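# Set blue spool on a free post, return frame to rests

## Task

Place the blue spool upright and centred on a post that has nothing on it, and set the frame back onto its rests. Both must stay that way without any robot holding them. Finish by opening the grippers and moving the arms away.

## Robot and tools

Setup: three identical i2rt Big YAM arms named arm1, arm2 and arm3. Each has six revolute joints, a two-finger gripper and a wrist camera. Two fixed room cameras, cam_high and cam_low, also watch the scene. With joints 1 and 6 at zero and the hand level and pointing forward, the wrist camera rides on top of the hand and looks toward the fingertips. The hand can reach roughly 1.0 m from the joint1 axis.

Frames: one shared scene frame, origin on the floor, +z up. The point called hand lies midway between the fingertips (link pinch in the URDF). The hand's z axis runs along the fingers; the fingers open and close along its y axis. Hand poses depend on each robot's true foot pose, which is never printed.

execute_actions: arguments are actions and cameras. actions is a list holding exactly one action, or nothing (an empty list just returns state and images). The action is an object keyed by robot name (arm1, arm2, arm3); each robot takes a joints object. joints holds absolute joint targets by name, not offsets: joint1_rad to joint6_rad in radians and gripper_m in metres. You may name any subset of joints and robots. Ranges and done-tolerances: joint1_rad -2.879 to 2.879 (±0.045), turns the arm about its foot, positive counter-clockwise seen from above, 0 points the arm the way the foot faces. joint2_rad 0 to 3.141 (±0.14), shoulder; 0 has the upper arm level and pointing back, increasing raises it and then brings it forward. joint3_rad 0 to 3.019 (±0.09), elbow; 0 is fully folded, positive opens. joint4_rad -1.692 to 1.57 (±0.055), hand pitch, positive tips the fingers up. joint5_rad -1.57 to 1.57 (±0.03), sideways hand swing, positive toward the arm's right. joint6_rad -2.094 to 2.094 (±0.035), hand roll, positive clockwise viewed from behind the hand. gripper_m 0 to 0.093 (±0.003) is the fingertip gap; each pad pushes with about 50 to 62 N at most, less on some grippers. Example: {"arm1": {"joints": {"gripper_m": 0.05}}, "arm2": {"joints": {"joint1_rad": 0.3}}}. cameras is a list from arm1_cam_wrist, arm2_cam_wrist, arm3_cam_wrist, cam_high, cam_low, all; omitted, null or ["all"] gives every camera, [] gives none. An unknown key, unknown camera or out-of-range number rejects the whole call and nothing moves. All motions in one action begin together but may finish at different moments; joints run at different speeds, so the hand may sweep along a wide curve between postures.

wait: seconds from 0 to 10. Commands nothing new; returns the same state and images as an empty action.

zoom_image: camera (one of the five names) and region [x0, y0, x1, y1] in pixels of that camera's latest full image, origin top-left, at most 504 by 504. Only cameras present in the most recent result can be zoomed.

read_manual: optional section, only "licences"; returns licence texts, moves nothing.

finished_scene: scene is the number of the current scene. Call only after the goal holds on its own; it cannot be undone and its result reports success and gives the next task.

Reading results: each result gives robot states, joint_positions, and images in the order listed on the pictures line. joint_status tells how each commanded motion of the last accepted action ended. off_target: stopped short and may still be pushing. contact_stop or time_out: the joint abandons its target and holds where it stopped, except that after time_out a joint can keep a target (or one within 0.375, 0.375, 0.113, 0.225, 0.075, 0.3 rad for joints 1 to 6 of its current spot) and keep pushing; on_its_own lists such joints, and they move on their own if the path clears. To relieve a push, command the joint to its reported position. "joint command not followed", often with a cause line, means a self- and inter-arm collision check blocked that arm's joint targets (gripper targets still run); those joints show not_followed and the arm may retry them with every later action until given passable targets. An empty call never shows that line. In on_its_own, "held at" is the held target, not the actual position. A very small change from the current position might not move a joint. A joint holding weight sags afterwards. If any call reports a stop, the remaining motion calls of that reply are skipped.

Motor heat: sustained loads and pushing heat motors, even while you are thinking. MOTOR HOT appears from 85 °C; at 100 °C an OVER-TEMPERATURE FAULT drops that arm (motors and gripper let go) until it cools, and its unfinished keys read limit_stop_at_motor_heat; resend the targets afterwards. Heat partly carries into the next scene.

Things to avoid: the arms do not halt on contact and can push hard, so avoid jamming into objects or the table. Never let two robots press or strike each other; no state line reports robot-robot contact, and the collision check ignores fingers, gripper housings and wrist cameras and may react late. Object contact does not count as a robot collision. Do not drop, slam or knock anything, and keep everything in the work area and off the floor. Occasionally a loose object may be nudged by an outside push, so check images before finishing. The simulation keeps running while you compose replies, with the robots holding the last command. Faster robot motion is better. Arms act independently, so one stalled arm does not pause the others.

Each tool is called after "Request:" as name(argument=value, ...) on one line, values as JSON.

## Session

I'll start by looking at the scene.

Request:
execute_actions(actions=[])

Scene clock: 0.00 s.
Motor temperatures (°C, as the motors report them): arm1=[25 26 28 27 27 27] | arm2=[25 25 27 25 26 27] | arm3=[26 24 28 27 27 25]
arm1.joint_positions: joint1_rad=-0.209 joint2_rad=+0.549 joint3_rad=+1.413 joint4_rad=-1.199 joint5_rad=+0.108 joint6_rad=+0.055 gripper_m=+0.095
arm1.joint_status: not commanded
arm1.hand: x=+1.2379 y=+0.0731 z=+1.4322 quat_wxyz=(-0.101, +0.804, -0.155, -0.565) (m; scene frame)
arm2.joint_positions: joint1_rad=+0.428 joint2_rad=+0.634 joint3_rad=+1.457 joint4_rad=-1.287 joint5_rad=-0.043 joint6_rad=-0.226 gripper_m=+0.094
arm2.joint_status: not commanded
arm2.hand: x=-0.5215 y=+1.1358 z=+1.3887 quat_wxyz=(-0.489, -0.139, -0.839, +0.195) (m; scene frame)
arm3.joint_positions: joint1_rad=-0.019 joint2_rad=+0.447 joint3_rad=+1.331 joint4_rad=-1.269 joint5_rad=+0.187 joint6_rad=-0.475 gripper_m=+0.094
arm3.joint_status: not commanded
arm3.hand: x=-0.6123 y=-1.1100 z=+1.3691 quat_wxyz=(-0.551, +0.544, -0.626, -0.088) (m; scene frame)
pictures: arm1_cam_wrist, arm2_cam_wrist, arm3_cam_wrist, cam_high, cam_low
Images, in order (width x height): arm1_cam_wrist 504x504, arm2_cam_wrist 504x504, arm3_cam_wrist 504x504, cam_high 672x504, cam_low 672x504.

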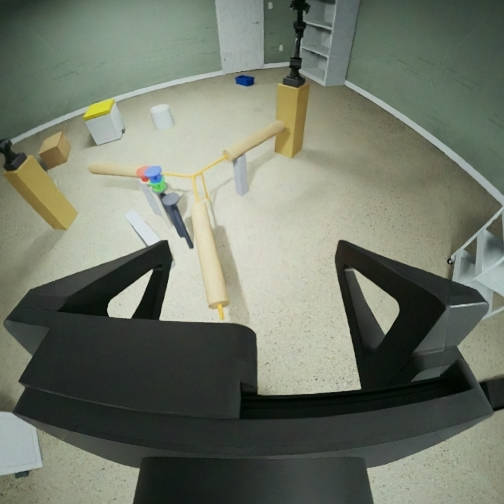

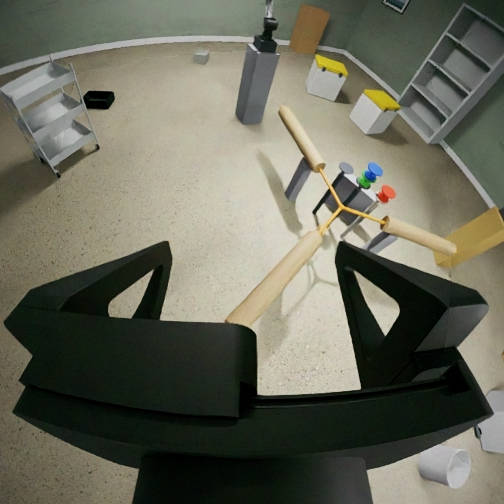

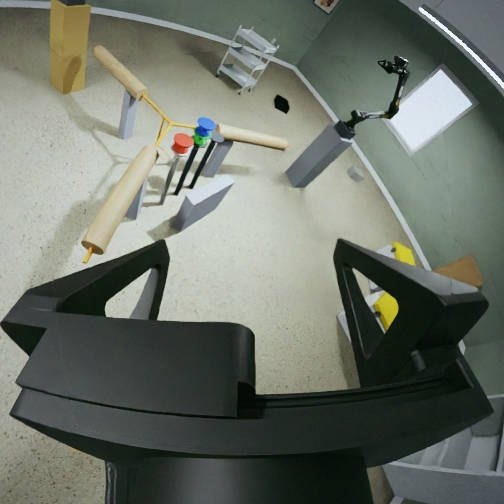

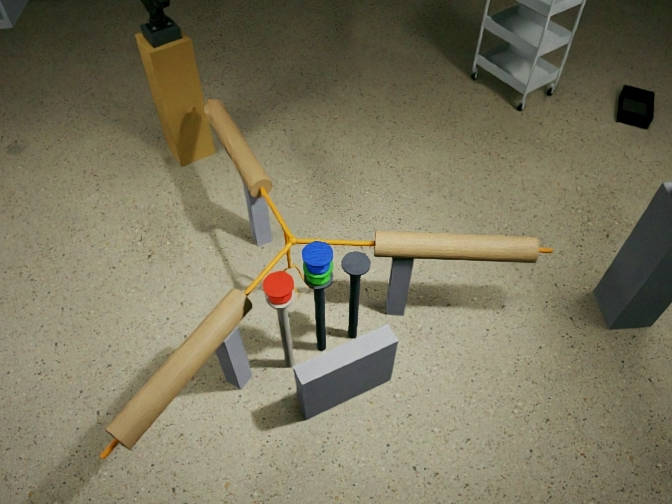

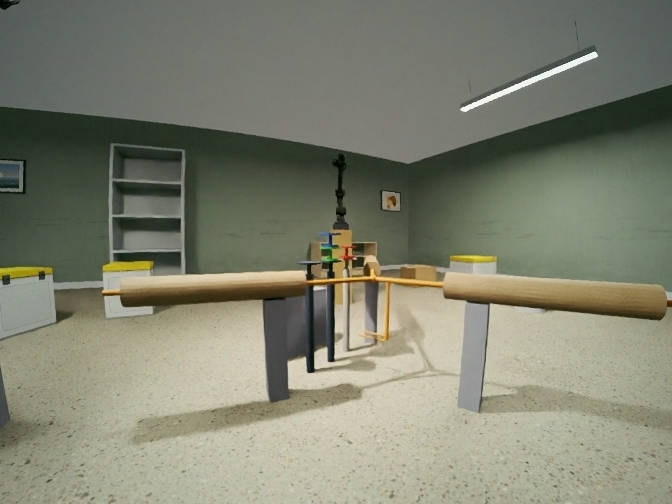

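Request:
zoom_image(camera="cam_high", region=[200, 170, 440, 420])

Request:
zoom_image(camera="cam_low", region=[240, 200, 480, 400])

Request:
zoom_image(camera="arm3_cam_wrist", region=[60, 30, 310, 280])

Request:
zoom_image(camera="arm2_cam_wrist", region=[250, 90, 480, 290])

Request:
zoom_image(camera="arm1_cam_wrist", region=[70, 110, 300, 330])

Region (200, 170, 440, 420) of cam_high's 672x504 image, scaled by 2.016, with more detail than that image has; it fills the left 484 columns of this view, and the rest is white.

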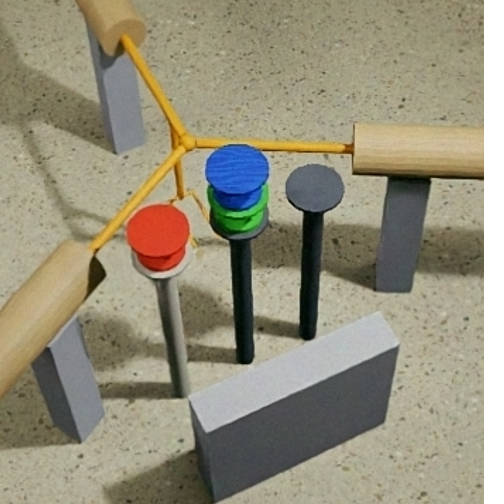

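Region (240, 200, 480, 400) of cam_low's 672x504 image, scaled by 2.100, with more detail than that image has.

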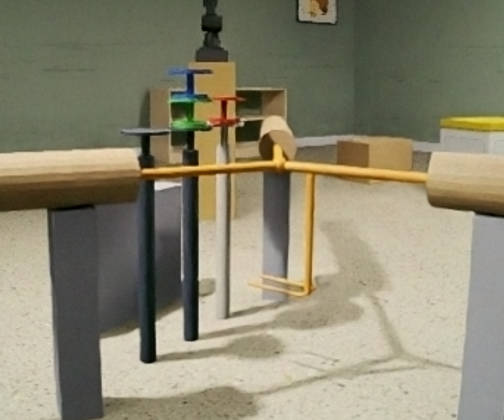

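Region (60, 30, 310, 280) of arm3_cam_wrist's 504x504 image, scaled by 2.016, with more detail than that image has.

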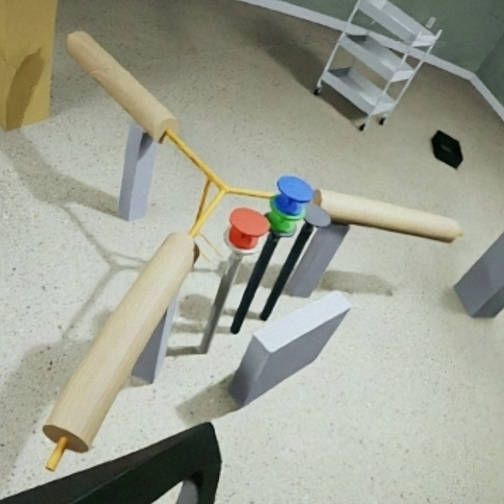

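Region (250, 90, 480, 290) of arm2_cam_wrist's 504x504 image, scaled by 2.191, with more detail than that image has; it fills the top 438 rows of this view, and the rest is white.

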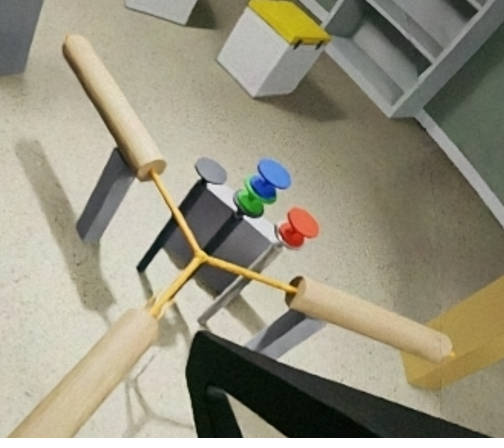

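Region (70, 110, 300, 330) of arm1_cam_wrist's 504x504 image, scaled by 2.191, with more detail than that image has; it fills the top 482 rows of this view, and the rest is white.

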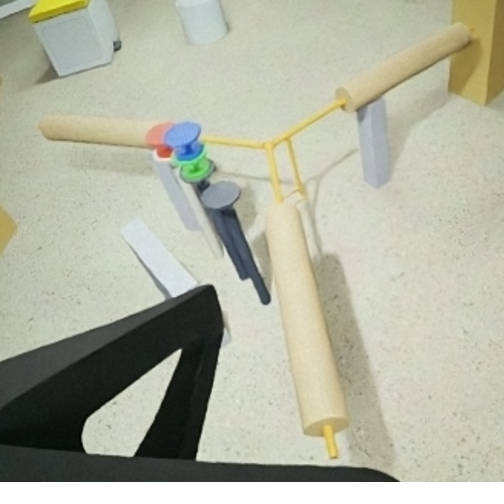

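Request:
execute_actions(actions=[{"arm1": {"joints": {"joint1_rad": 0.0, "joint2_rad": 2.19, "joint3_rad": 1.09, "joint4_rad": -0.47, "joint5_rad": 0.0, "joint6_rad": 0.0, "gripper_m": 0.09}}, "arm2": {"joints": {"joint1_rad": 0.0, "joint2_rad": 2.19, "joint3_rad": 1.09, "joint4_rad": -0.47, "joint5_rad": 0.0, "joint6_rad": 0.0, "gripper_m": 0.09}}, "arm3": {"joints": {"joint1_rad": 0.0, "joint2_rad": 2.19, "joint3_rad": 1.09, "joint4_rad": -0.47, "joint5_rad": 0.0, "joint6_rad": 0.0, "gripper_m": 0.09}}}])

Scene clock: 119.70 s.
Motor temperatures (°C, as the motors report them): arm1=[25 26 37 27 27 27] | arm2=[25 25 34 25 26 27] | arm3=[26 25 34 27 27 25]
arm1.joint_positions: joint1_rad=-0.003 joint2_rad=+2.192 joint3_rad=+1.086 joint4_rad=-0.483 joint5_rad=+0.002 joint6_rad=+0.008 gripper_m=+0.090
arm1.joint_status: all done
arm1.hand: x=+0.9894 y=+0.0221 z=+0.6435 quat_wxyz=(+0.000, +0.999, -0.027, +0.018) (m; scene frame)
arm2.joint_positions: joint1_rad=-0.004 joint2_rad=+2.195 joint3_rad=+1.083 joint4_rad=-0.480 joint5_rad=-0.003 joint6_rad=-0.009 gripper_m=+0.090
arm2.joint_status: all done
arm2.hand: x=-0.4830 y=+0.8609 z=+0.6207 quat_wxyz=(+0.008, -0.483, -0.876, -0.001) (m; scene frame)
arm3.joint_positions: joint1_rad=-0.011 joint2_rad=+2.187 joint3_rad=+1.090 joint4_rad=-0.481 joint5_rad=+0.002 joint6_rad=-0.011 gripper_m=+0.090
arm3.joint_status: all done
arm3.hand: x=-0.5058 y=-0.8435 z=+0.6214 quat_wxyz=(+0.005, +0.521, -0.853, +0.007) (m; scene frame)
pictures: arm1_cam_wrist, arm2_cam_wrist, arm3_cam_wrist, cam_high, cam_low
Images, in order (width x height): arm1_cam_wrist 504x504, arm2_cam_wrist 504x504, arm3_cam_wrist 504x504, cam_high 672x504, cam_low 672x504.

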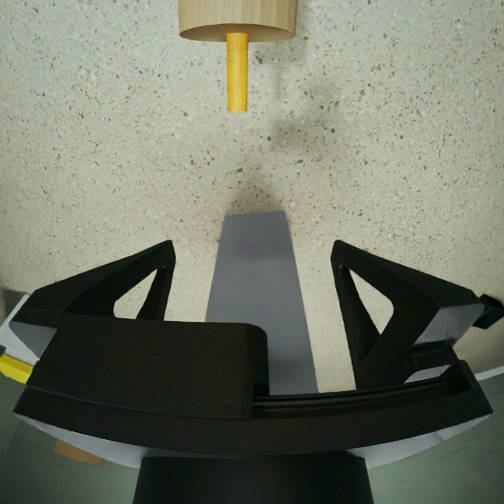

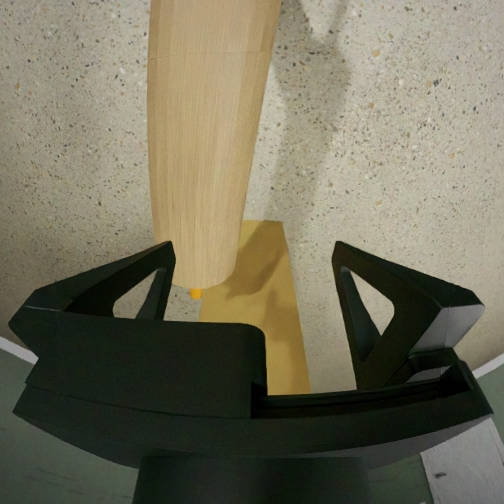

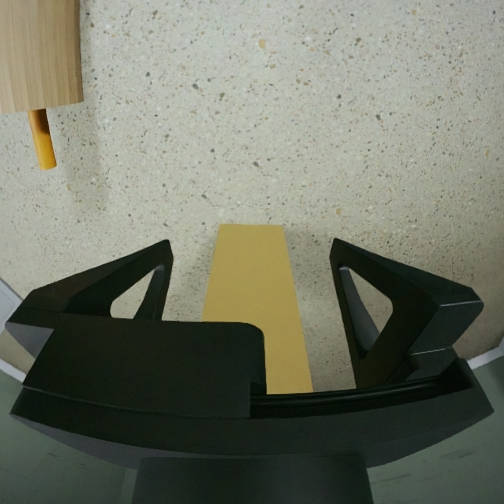

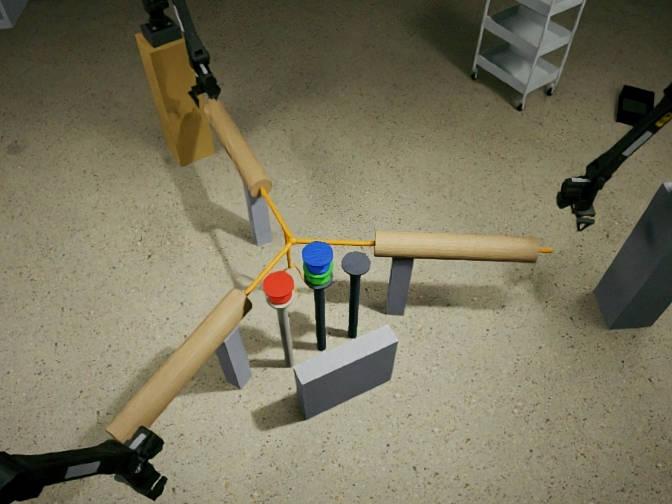

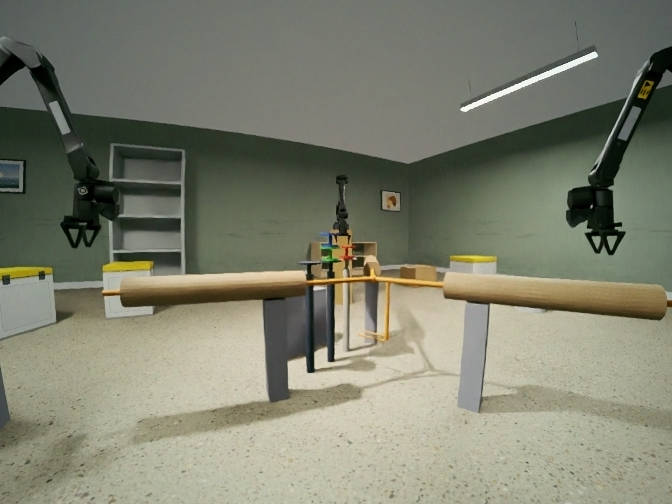

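Request:
execute_actions(actions=[{"arm1": {"joints": {"joint1_rad": 0.026, "joint2_rad": 2.40, "joint3_rad": 1.30, "joint4_rad": -0.44, "joint5_rad": 0.0, "joint6_rad": 0.05}}, "arm2": {"joints": {"joint1_rad": 0.25, "joint2_rad": 2.19, "joint3_rad": 0.665, "joint4_rad": -0.035, "joint5_rad": 0.0, "joint6_rad": 0.35}}, "arm3": {"joints": {"joint1_rad": 0.39, "joint2_rad": 2.35, "joint3_rad": 1.29, "joint4_rad": -0.49, "joint5_rad": 0.0, "joint6_rad": 0.51}}}])

Scene clock: 201.27 s.
Motor temperatures (°C, as the motors report them): arm1=[25 32 33 27 27 27] | arm2=[25 29 31 25 26 27] | arm3=[26 30 31 27 27 25]
arm1.joint_positions: joint1_rad=+0.024 joint2_rad=+2.395 joint3_rad=+1.279 joint4_rad=-0.449 joint5_rad=+0.002 joint6_rad=+0.042 gripper_m=+0.090
arm1.joint_status: all done
arm1.hand: x=+0.9389 y=+0.0104 z=+0.5799 quat_wxyz=(+0.000, +1.000, -0.031, +0.005) (m; scene frame)
arm2.joint_positions: joint1_rad=+0.256 joint2_rad=+2.191 joint3_rad=+0.662 joint4_rad=-0.046 joint5_rad=-0.001 joint6_rad=+0.340 gripper_m=+0.090
arm2.joint_status: all done
arm2.hand: x=-0.4994 y=+1.0390 z=+0.5813 quat_wxyz=(+0.001, -0.522, -0.853, +0.004) (m; scene frame)
arm3.joint_positions: joint1_rad=+0.390 joint2_rad=+2.343 joint3_rad=+1.273 joint4_rad=-0.483 joint5_rad=-0.001 joint6_rad=+0.498 gripper_m=+0.090
arm3.joint_status: all done
arm3.hand: x=-0.6809 y=-0.7374 z=+0.5798 quat_wxyz=(-0.002, +0.474, -0.880, -0.004) (m; scene frame)
pictures: arm1_cam_wrist, arm2_cam_wrist, arm3_cam_wrist, cam_high, cam_low
Images, in order (width x height): arm1_cam_wrist 504x504, arm2_cam_wrist 504x504, arm3_cam_wrist 504x504, cam_high 672x504, cam_low 672x504.

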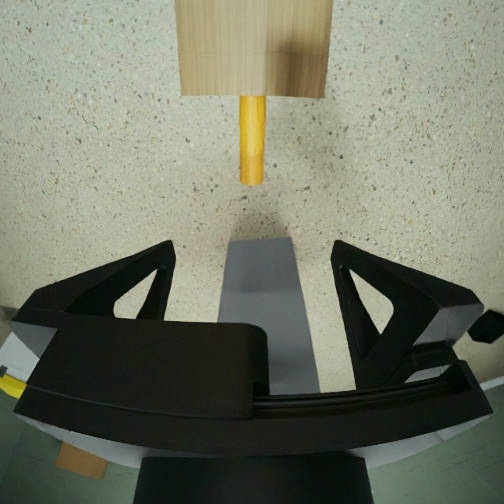

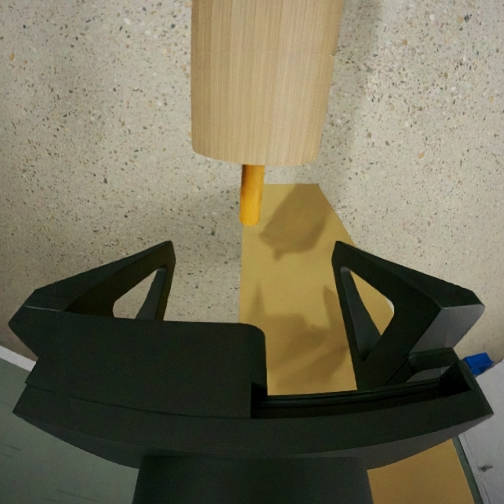

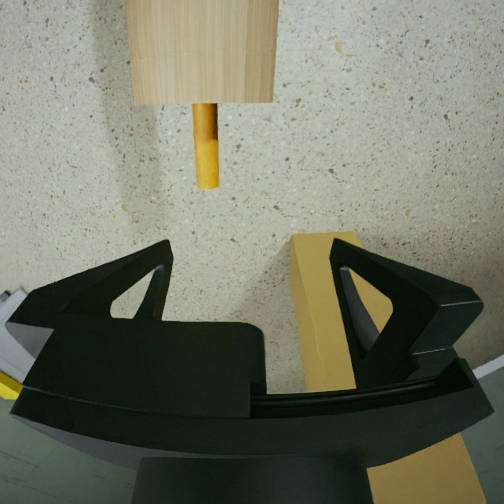

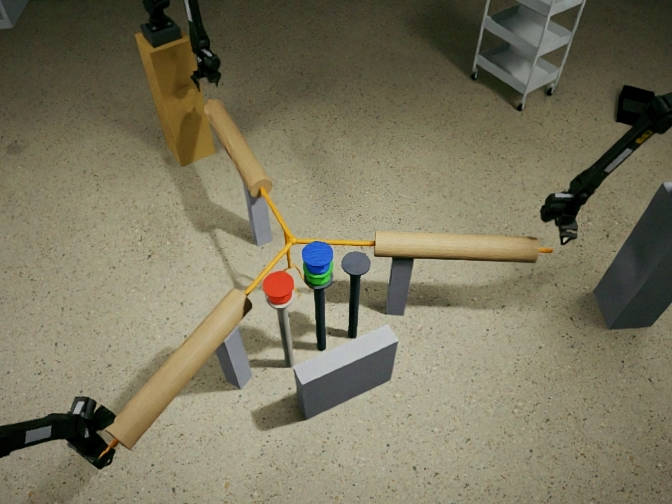

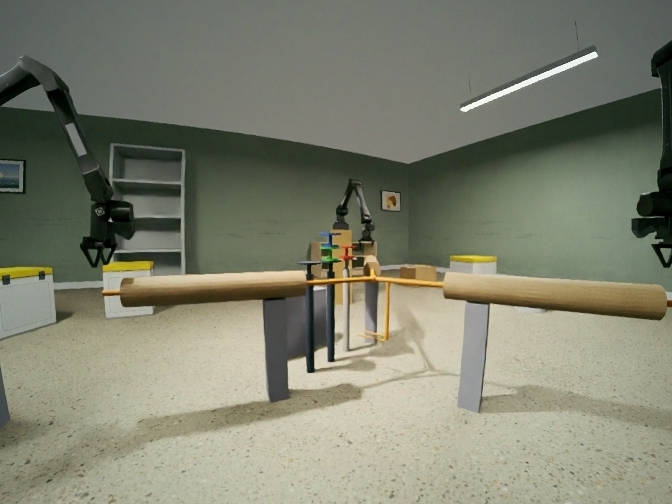

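Request:
zoom_image(camera="cam_low", region=[60, 190, 200, 320])

Request:
zoom_image(camera="cam_high", region=[480, 170, 620, 290])

Region (60, 190, 200, 320) of cam_low's 672x504 image, scaled by 3.600, with more detail than that image has; it fills the top 468 rows of this view, and the rest is white.

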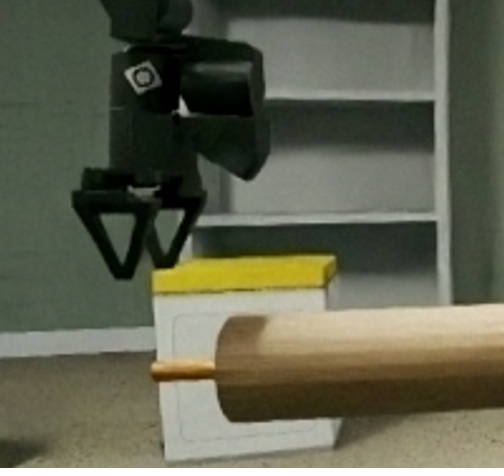

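Region (480, 170, 620, 290) of cam_high's 672x504 image, scaled by 3.600, with more detail than that image has; it fills the top 432 rows of this view, and the rest is white.

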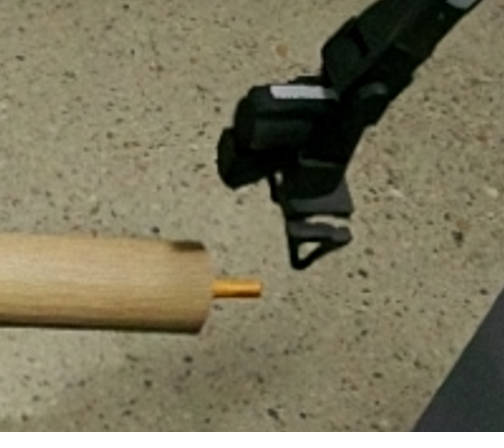

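Request:
execute_actions(actions=[{"arm1": {"joints": {"joint1_rad": 0.026, "joint2_rad": 2.66, "joint3_rad": 1.46, "joint4_rad": -0.335, "joint5_rad": 0.0, "joint6_rad": 0.05}}, "arm2": {"joints": {"joint1_rad": 0.288, "joint2_rad": 2.56, "joint3_rad": 0.76, "joint4_rad": 0.24, "joint5_rad": 0.0, "joint6_rad": 0.447}}, "arm3": {"joints": {"joint1_rad": 0.447, "joint2_rad": 2.624, "joint3_rad": 1.50, "joint4_rad": -0.42, "joint5_rad": 0.0, "joint6_rad": 0.566}}}])

Scene clock: 277.20 s.
Motor temperatures (°C, as the motors report them): arm1=[25 35 34 27 27 27] | arm2=[25 28 30 25 26 27] | arm3=[26 32 32 27 27 25]
arm1.joint_positions: joint1_rad=+0.024 joint2_rad=+2.641 joint3_rad=+1.458 joint4_rad=-0.337 joint5_rad=+0.003 joint6_rad=+0.043 gripper_m=+0.090
arm1.joint_status: all done
arm1.hand: x=+0.9123 y=+0.0106 z=+0.4842 quat_wxyz=(+0.000, +0.999, -0.031, -0.017) (m; scene frame)
arm2.joint_positions: joint1_rad=+0.283 joint2_rad=+2.450 joint3_rad=+0.768 joint4_rad=+0.250 joint5_rad=+0.047 joint6_rad=+0.416 gripper_m=+0.090
arm2.joint_status: joint5_rad time_out (moved +0.048 of +0.001); the others done
arm2.on_its_own: joint5_rad reads +0.047 and still pushes toward +0.000 since a time_out
arm2.hand: x=-0.4726 y=+1.0139 z=+0.5065 quat_wxyz=(-0.066, -0.542, -0.837, +0.039) (m; scene frame)
arm3.joint_positions: joint1_rad=+0.449 joint2_rad=+2.606 joint3_rad=+1.487 joint4_rad=-0.420 joint5_rad=+0.005 joint6_rad=+0.553 gripper_m=+0.090
arm3.joint_status: all done
arm3.hand: x=-0.7099 y=-0.7022 z=+0.4819 quat_wxyz=(-0.008, +0.476, -0.879, -0.009) (m; scene frame)
pictures: arm1_cam_wrist, arm2_cam_wrist, arm3_cam_wrist, cam_high, cam_low
Images, in order (width x height): arm1_cam_wrist 504x504, arm2_cam_wrist 504x504, arm3_cam_wrist 504x504, cam_high 672x504, cam_low 672x504.

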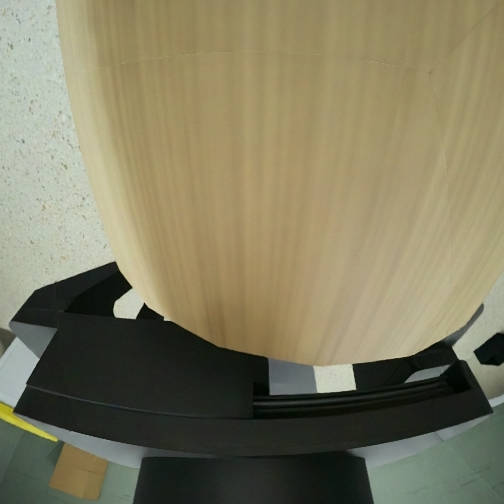

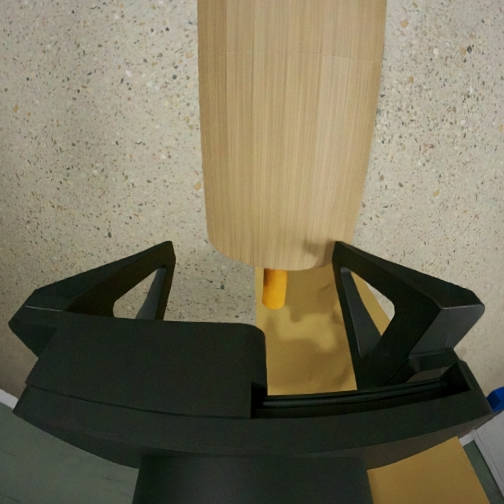

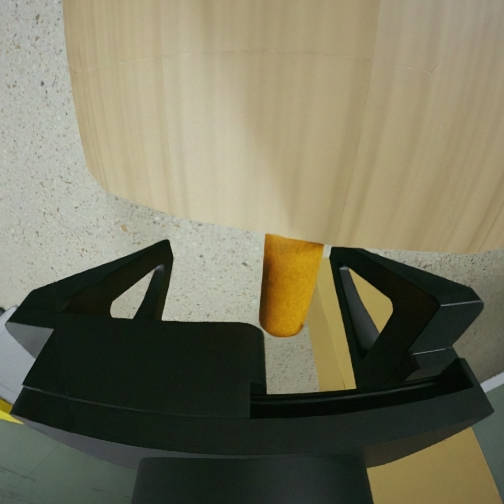

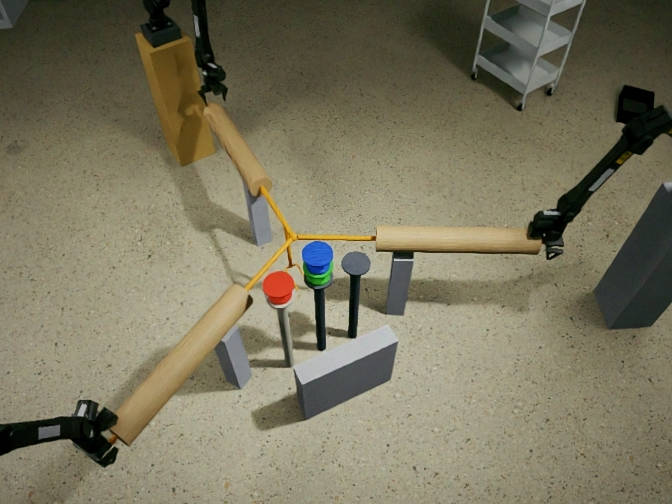

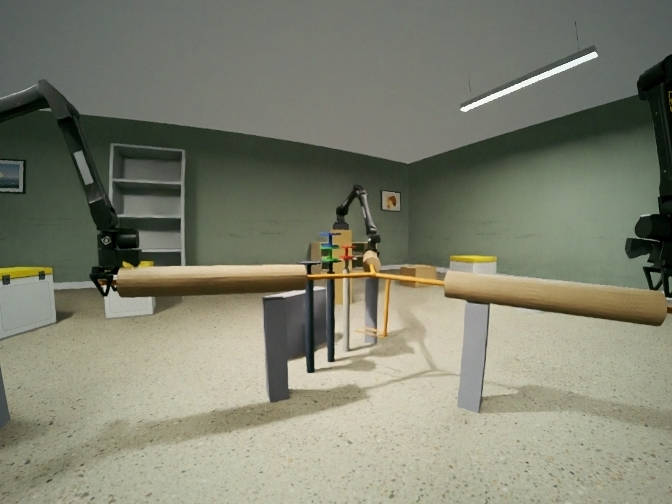

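Request:
execute_actions(actions=[{"arm2": {"joints": {"joint2_rad": 2.33, "joint5_rad": 0.0}}}])

Scene clock: 284.87 s.
Motor temperatures (°C, as the motors report them): arm1=[25 35 33 27 27 27] | arm2=[25 28 30 25 28 27] | arm3=[26 32 32 27 27 25]
arm1.joint_positions: joint1_rad=+0.024 joint2_rad=+2.641 joint3_rad=+1.458 joint4_rad=-0.337 joint5_rad=+0.003 joint6_rad=+0.043 gripper_m=+0.090
arm1.joint_status: not commanded
arm1.hand: x=+0.9125 y=+0.0106 z=+0.4840 quat_wxyz=(+0.000, +0.999, -0.031, -0.017) (m; scene frame)
arm2.joint_positions: joint1_rad=+0.283 joint2_rad=+2.327 joint3_rad=+0.762 joint4_rad=+0.237 joint5_rad=+0.004 joint6_rad=+0.437 gripper_m=+0.090
arm2.joint_status: all done
arm2.hand: x=-0.4351 y=+0.9906 z=+0.5483 quat_wxyz=(-0.120, -0.547, -0.828, +0.025) (m; scene frame)
arm3.joint_positions: joint1_rad=+0.449 joint2_rad=+2.606 joint3_rad=+1.487 joint4_rad=-0.420 joint5_rad=+0.002 joint6_rad=+0.555 gripper_m=+0.090
arm3.joint_status: not commanded
arm3.hand: x=-0.7105 y=-0.7022 z=+0.4819 quat_wxyz=(-0.007, +0.476, -0.880, -0.009) (m; scene frame)
pictures: arm1_cam_wrist, arm2_cam_wrist, arm3_cam_wrist, cam_high, cam_low
Images, in order (width x height): arm1_cam_wrist 504x504, arm2_cam_wrist 504x504, arm3_cam_wrist 504x504, cam_high 672x504, cam_low 672x504.

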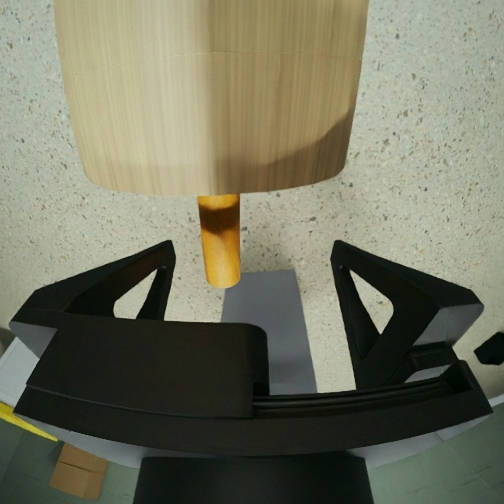

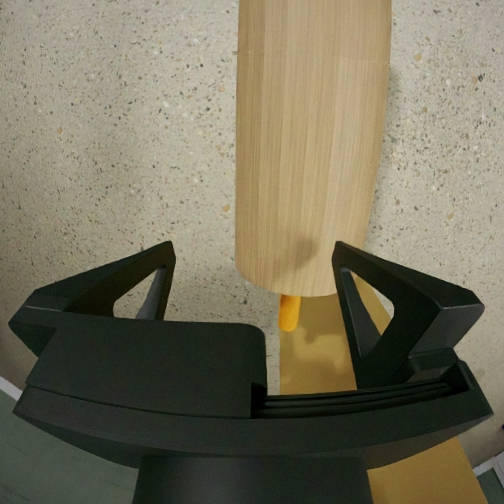

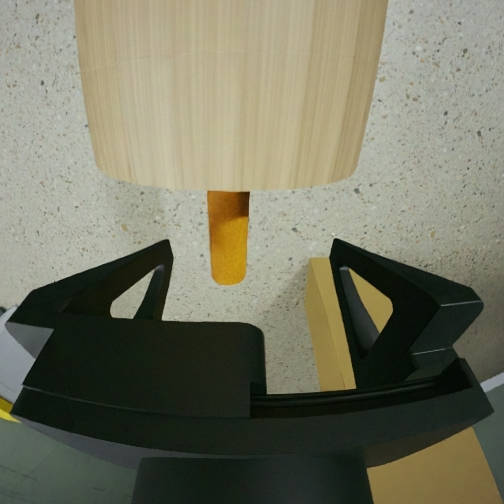

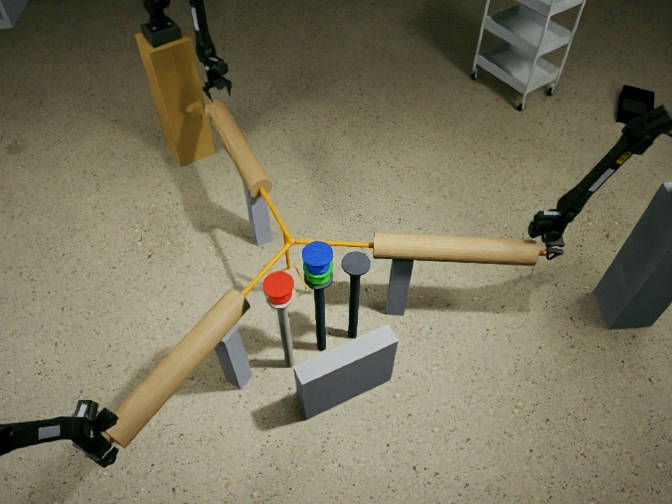

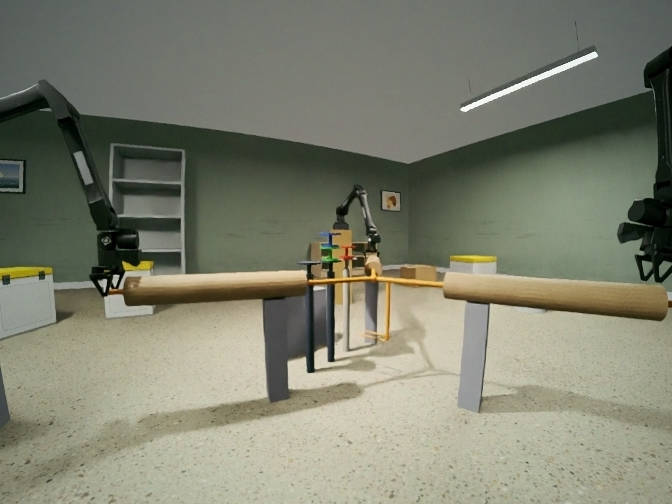

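Request:
execute_actions(actions=[{"arm1": {"joints": {"joint1_rad": 0.06, "joint2_rad": 2.685, "joint3_rad": 1.49, "joint4_rad": -0.365, "joint6_rad": 0.10}}, "arm2": {"joints": {"joint1_rad": 0.32, "joint2_rad": 2.28, "joint3_rad": 0.68, "joint4_rad": -0.05, "joint6_rad": 0.49}}, "arm3": {"joints": {"joint1_rad": 0.47, "joint2_rad": 2.645, "joint3_rad": 1.53, "joint4_rad": -0.445, "joint6_rad": 0.60}}}], cameras=["arm1_cam_wrist", "arm2_cam_wrist", "arm3_cam_wrist", "cam_low"])

Request:
execute_actions(actions=[{"arm2": {"joints": {"joint2_rad": 2.565, "joint4_rad": 0.08}}}], cameras=["arm2_cam_wrist", "cam_high"])

Scene clock: 341.73 s.
Motor temperatures (°C, as the motors report them): arm1=[25 36 33 27 27 27] | arm2=[25 29 29 25 26 27] | arm3=[26 34 32 27 27 25]
arm1.joint_positions: joint1_rad=+0.061 joint2_rad=+2.663 joint3_rad=+1.466 joint4_rad=-0.352 joint5_rad=+0.002 joint6_rad=+0.092 gripper_m=+0.090
arm1.joint_status: all done
arm1.hand: x=+0.9223 y=-0.0096 z=+0.4740 quat_wxyz=(+0.000, +0.999, -0.037, -0.002) (m; scene frame)
arm2.joint_positions: joint1_rad=+0.317 joint2_rad=+2.282 joint3_rad=+0.679 joint4_rad=-0.041 joint5_rad=+0.003 joint6_rad=+0.481 gripper_m=+0.090
arm2.joint_status: all done
arm2.hand: x=-0.5046 y=+1.0666 z=+0.5553 quat_wxyz=(+0.036, -0.555, -0.831, +0.003) (m; scene frame)
arm3.joint_positions: joint1_rad=+0.461 joint2_rad=+2.622 joint3_rad=+1.505 joint4_rad=-0.434 joint5_rad=+0.002 joint6_rad=+0.588 gripper_m=+0.090
arm3.joint_status: all done
arm3.hand: x=-0.7173 y=-0.7021 z=+0.4766 quat_wxyz=(-0.003, +0.466, -0.885, -0.004) (m; scene frame)
pictures: arm1_cam_wrist, arm2_cam_wrist, arm3_cam_wrist, cam_low
Images, in order (width x height): arm1_cam_wrist 504x504, arm2_cam_wrist 504x504, arm3_cam_wrist 504x504, cam_low 672x504.

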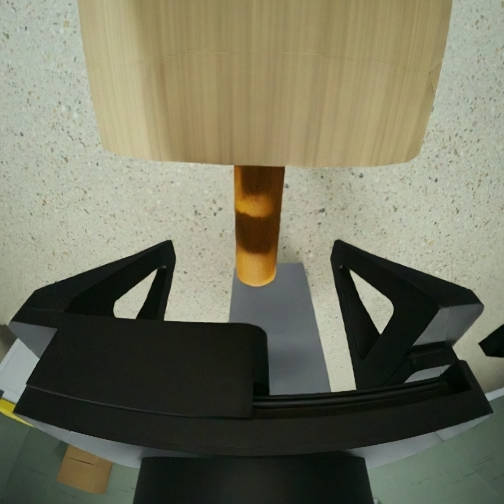

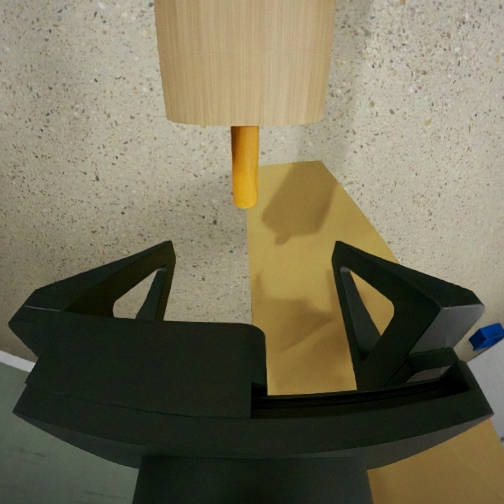

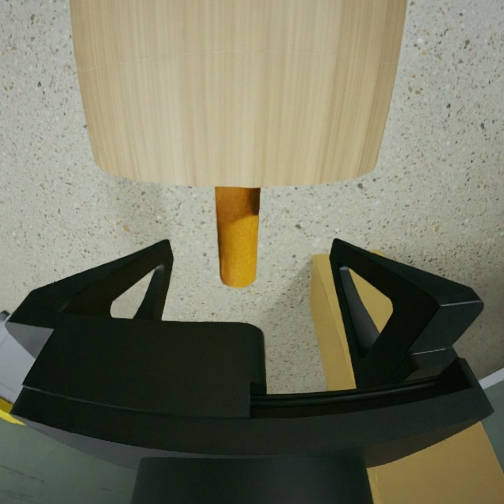

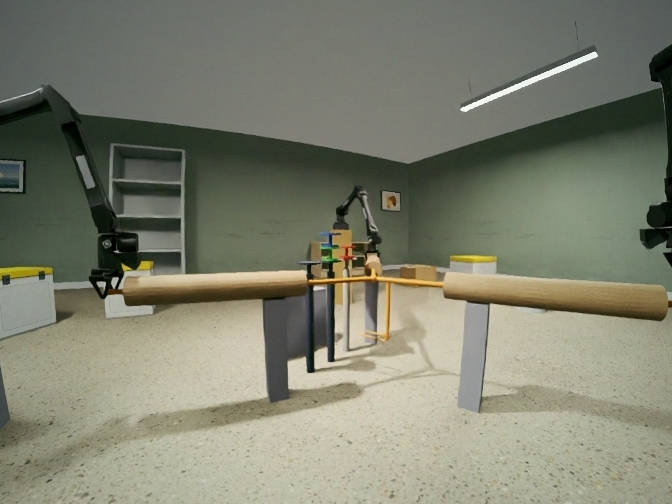

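Scene clock: 342.77 s.
Motor temperatures (°C, as the motors report them): arm1=[25 36 33 27 27 27] | arm2=[25 29 29 25 26 27] | arm3=[26 34 32 27 27 25]
arm1.joint_positions: joint1_rad=+0.061 joint2_rad=+2.663 joint3_rad=+1.466 joint4_rad=-0.352 joint5_rad=+0.002 joint6_rad=+0.092 gripper_m=+0.090
arm1.joint_status: not commanded
arm1.hand: x=+0.9223 y=-0.0096 z=+0.4740 quat_wxyz=(+0.000, +0.999, -0.037, -0.002) (m; scene frame)
arm2.joint_positions: joint1_rad=+0.317 joint2_rad=+2.574 joint3_rad=+0.685 joint4_rad=+0.072 joint5_rad=+0.003 joint6_rad=+0.481 gripper_m=+0.090
arm2.joint_status: all done
arm2.hand: x=-0.5753 y=+1.1249 z=+0.4848 quat_wxyz=(+0.122, -0.552, -0.825, -0.007) (m; scene frame)
arm3.joint_positions: joint1_rad=+0.461 joint2_rad=+2.622 joint3_rad=+1.505 joint4_rad=-0.434 joint5_rad=+0.002 joint6_rad=+0.588 gripper_m=+0.090
arm3.joint_status: not commanded
arm3.hand: x=-0.7173 y=-0.7021 z=+0.4766 quat_wxyz=(-0.003, +0.466, -0.885, -0.004) (m; scene frame)
pictures: arm2_cam_wrist, cam_high
Images, in order (width x height): arm2_cam_wrist 504x504, cam_high 672x504.

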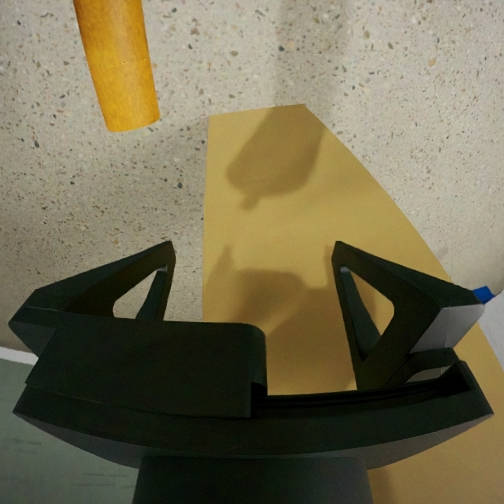

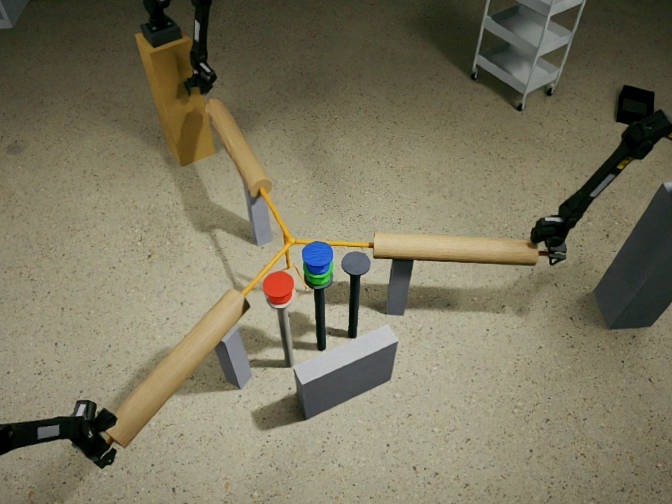

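Request:
execute_actions(actions=[{"arm1": {"joints": {"joint2_rad": 2.705, "joint3_rad": 1.548, "joint4_rad": -0.407}}, "arm2": {"joints": {"joint2_rad": 2.55, "joint3_rad": 0.812, "joint4_rad": 0.20}}, "arm3": {"joints": {"joint1_rad": 0.478, "joint2_rad": 2.668, "joint3_rad": 1.577, "joint4_rad": -0.48, "joint6_rad": 0.605}}}])

Scene clock: 366.90 s.
Motor temperatures (°C, as the motors report them): arm1=[25 37 34 27 27 27] | arm2=[25 29 30 25 26 27] | arm3=[26 34 33 27 27 25]
arm1.joint_positions: joint1_rad=+0.061 joint2_rad=+2.684 joint3_rad=+1.526 joint4_rad=-0.393 joint5_rad=+0.002 joint6_rad=+0.092 gripper_m=+0.090
arm1.joint_status: all done
arm1.hand: x=+0.9070 y=-0.0099 z=+0.4715 quat_wxyz=(+0.000, +0.999, -0.037, -0.001) (m; scene frame)
arm2.joint_positions: joint1_rad=+0.317 joint2_rad=+2.546 joint3_rad=+0.821 joint4_rad=+0.197 joint5_rad=+0.003 joint6_rad=+0.481 gripper_m=+0.090
arm2.joint_status: all done
arm2.hand: x=-0.4777 y=+1.0430 z=+0.4730 quat_wxyz=(-0.022, -0.556, -0.831, +0.009) (m; scene frame)
arm3.joint_positions: joint1_rad=+0.467 joint2_rad=+2.646 joint3_rad=+1.552 joint4_rad=-0.469 joint5_rad=+0.002 joint6_rad=+0.594 gripper_m=+0.090
arm3.joint_status: all done
arm3.hand: x=-0.7206 y=-0.6947 z=+0.4712 quat_wxyz=(+0.000, +0.466, -0.885, +0.001) (m; scene frame)
pictures: arm1_cam_wrist, arm2_cam_wrist, arm3_cam_wrist, cam_high, cam_low
Images, in order (width x height): arm1_cam_wrist 504x504, arm2_cam_wrist 504x504, arm3_cam_wrist 504x504, cam_high 672x504, cam_low 672x504.

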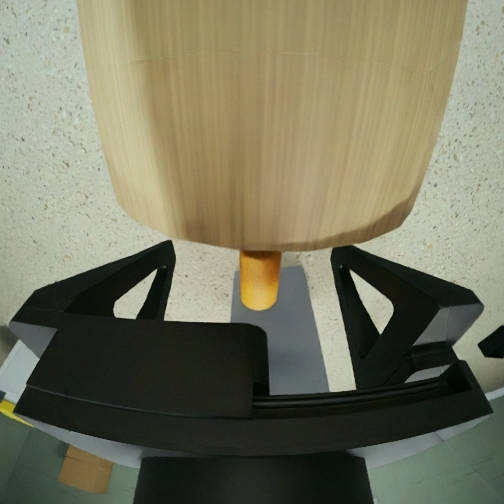

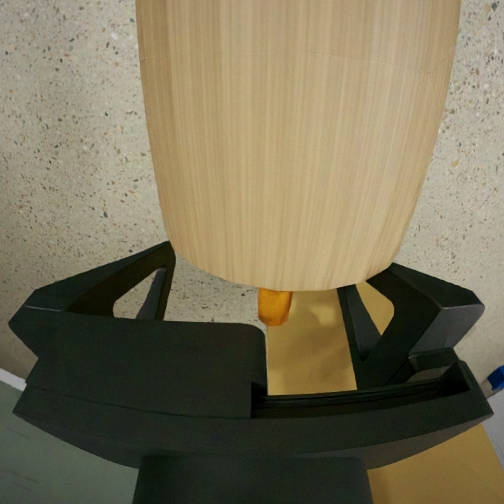

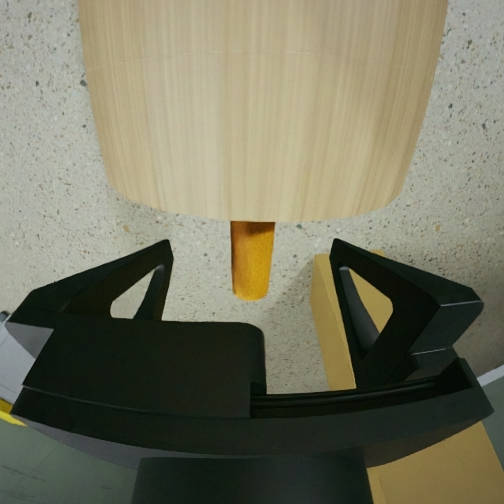

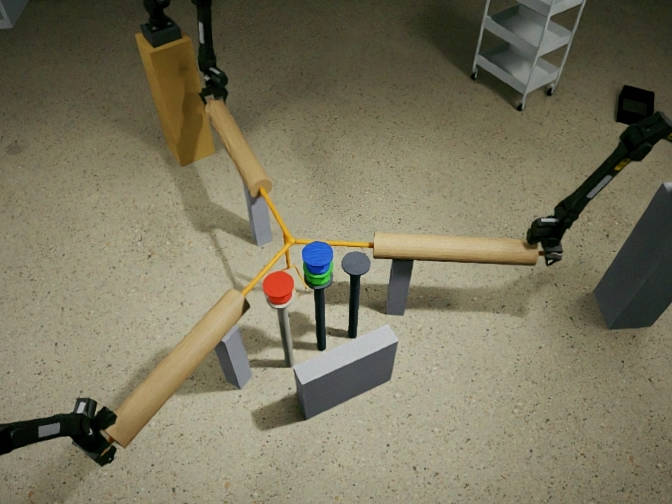

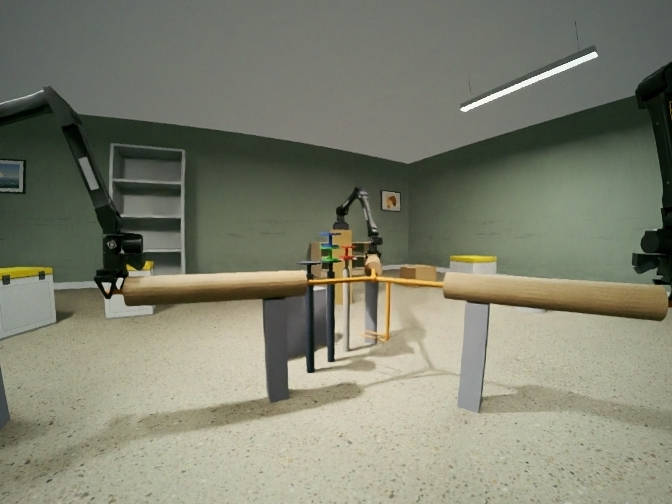

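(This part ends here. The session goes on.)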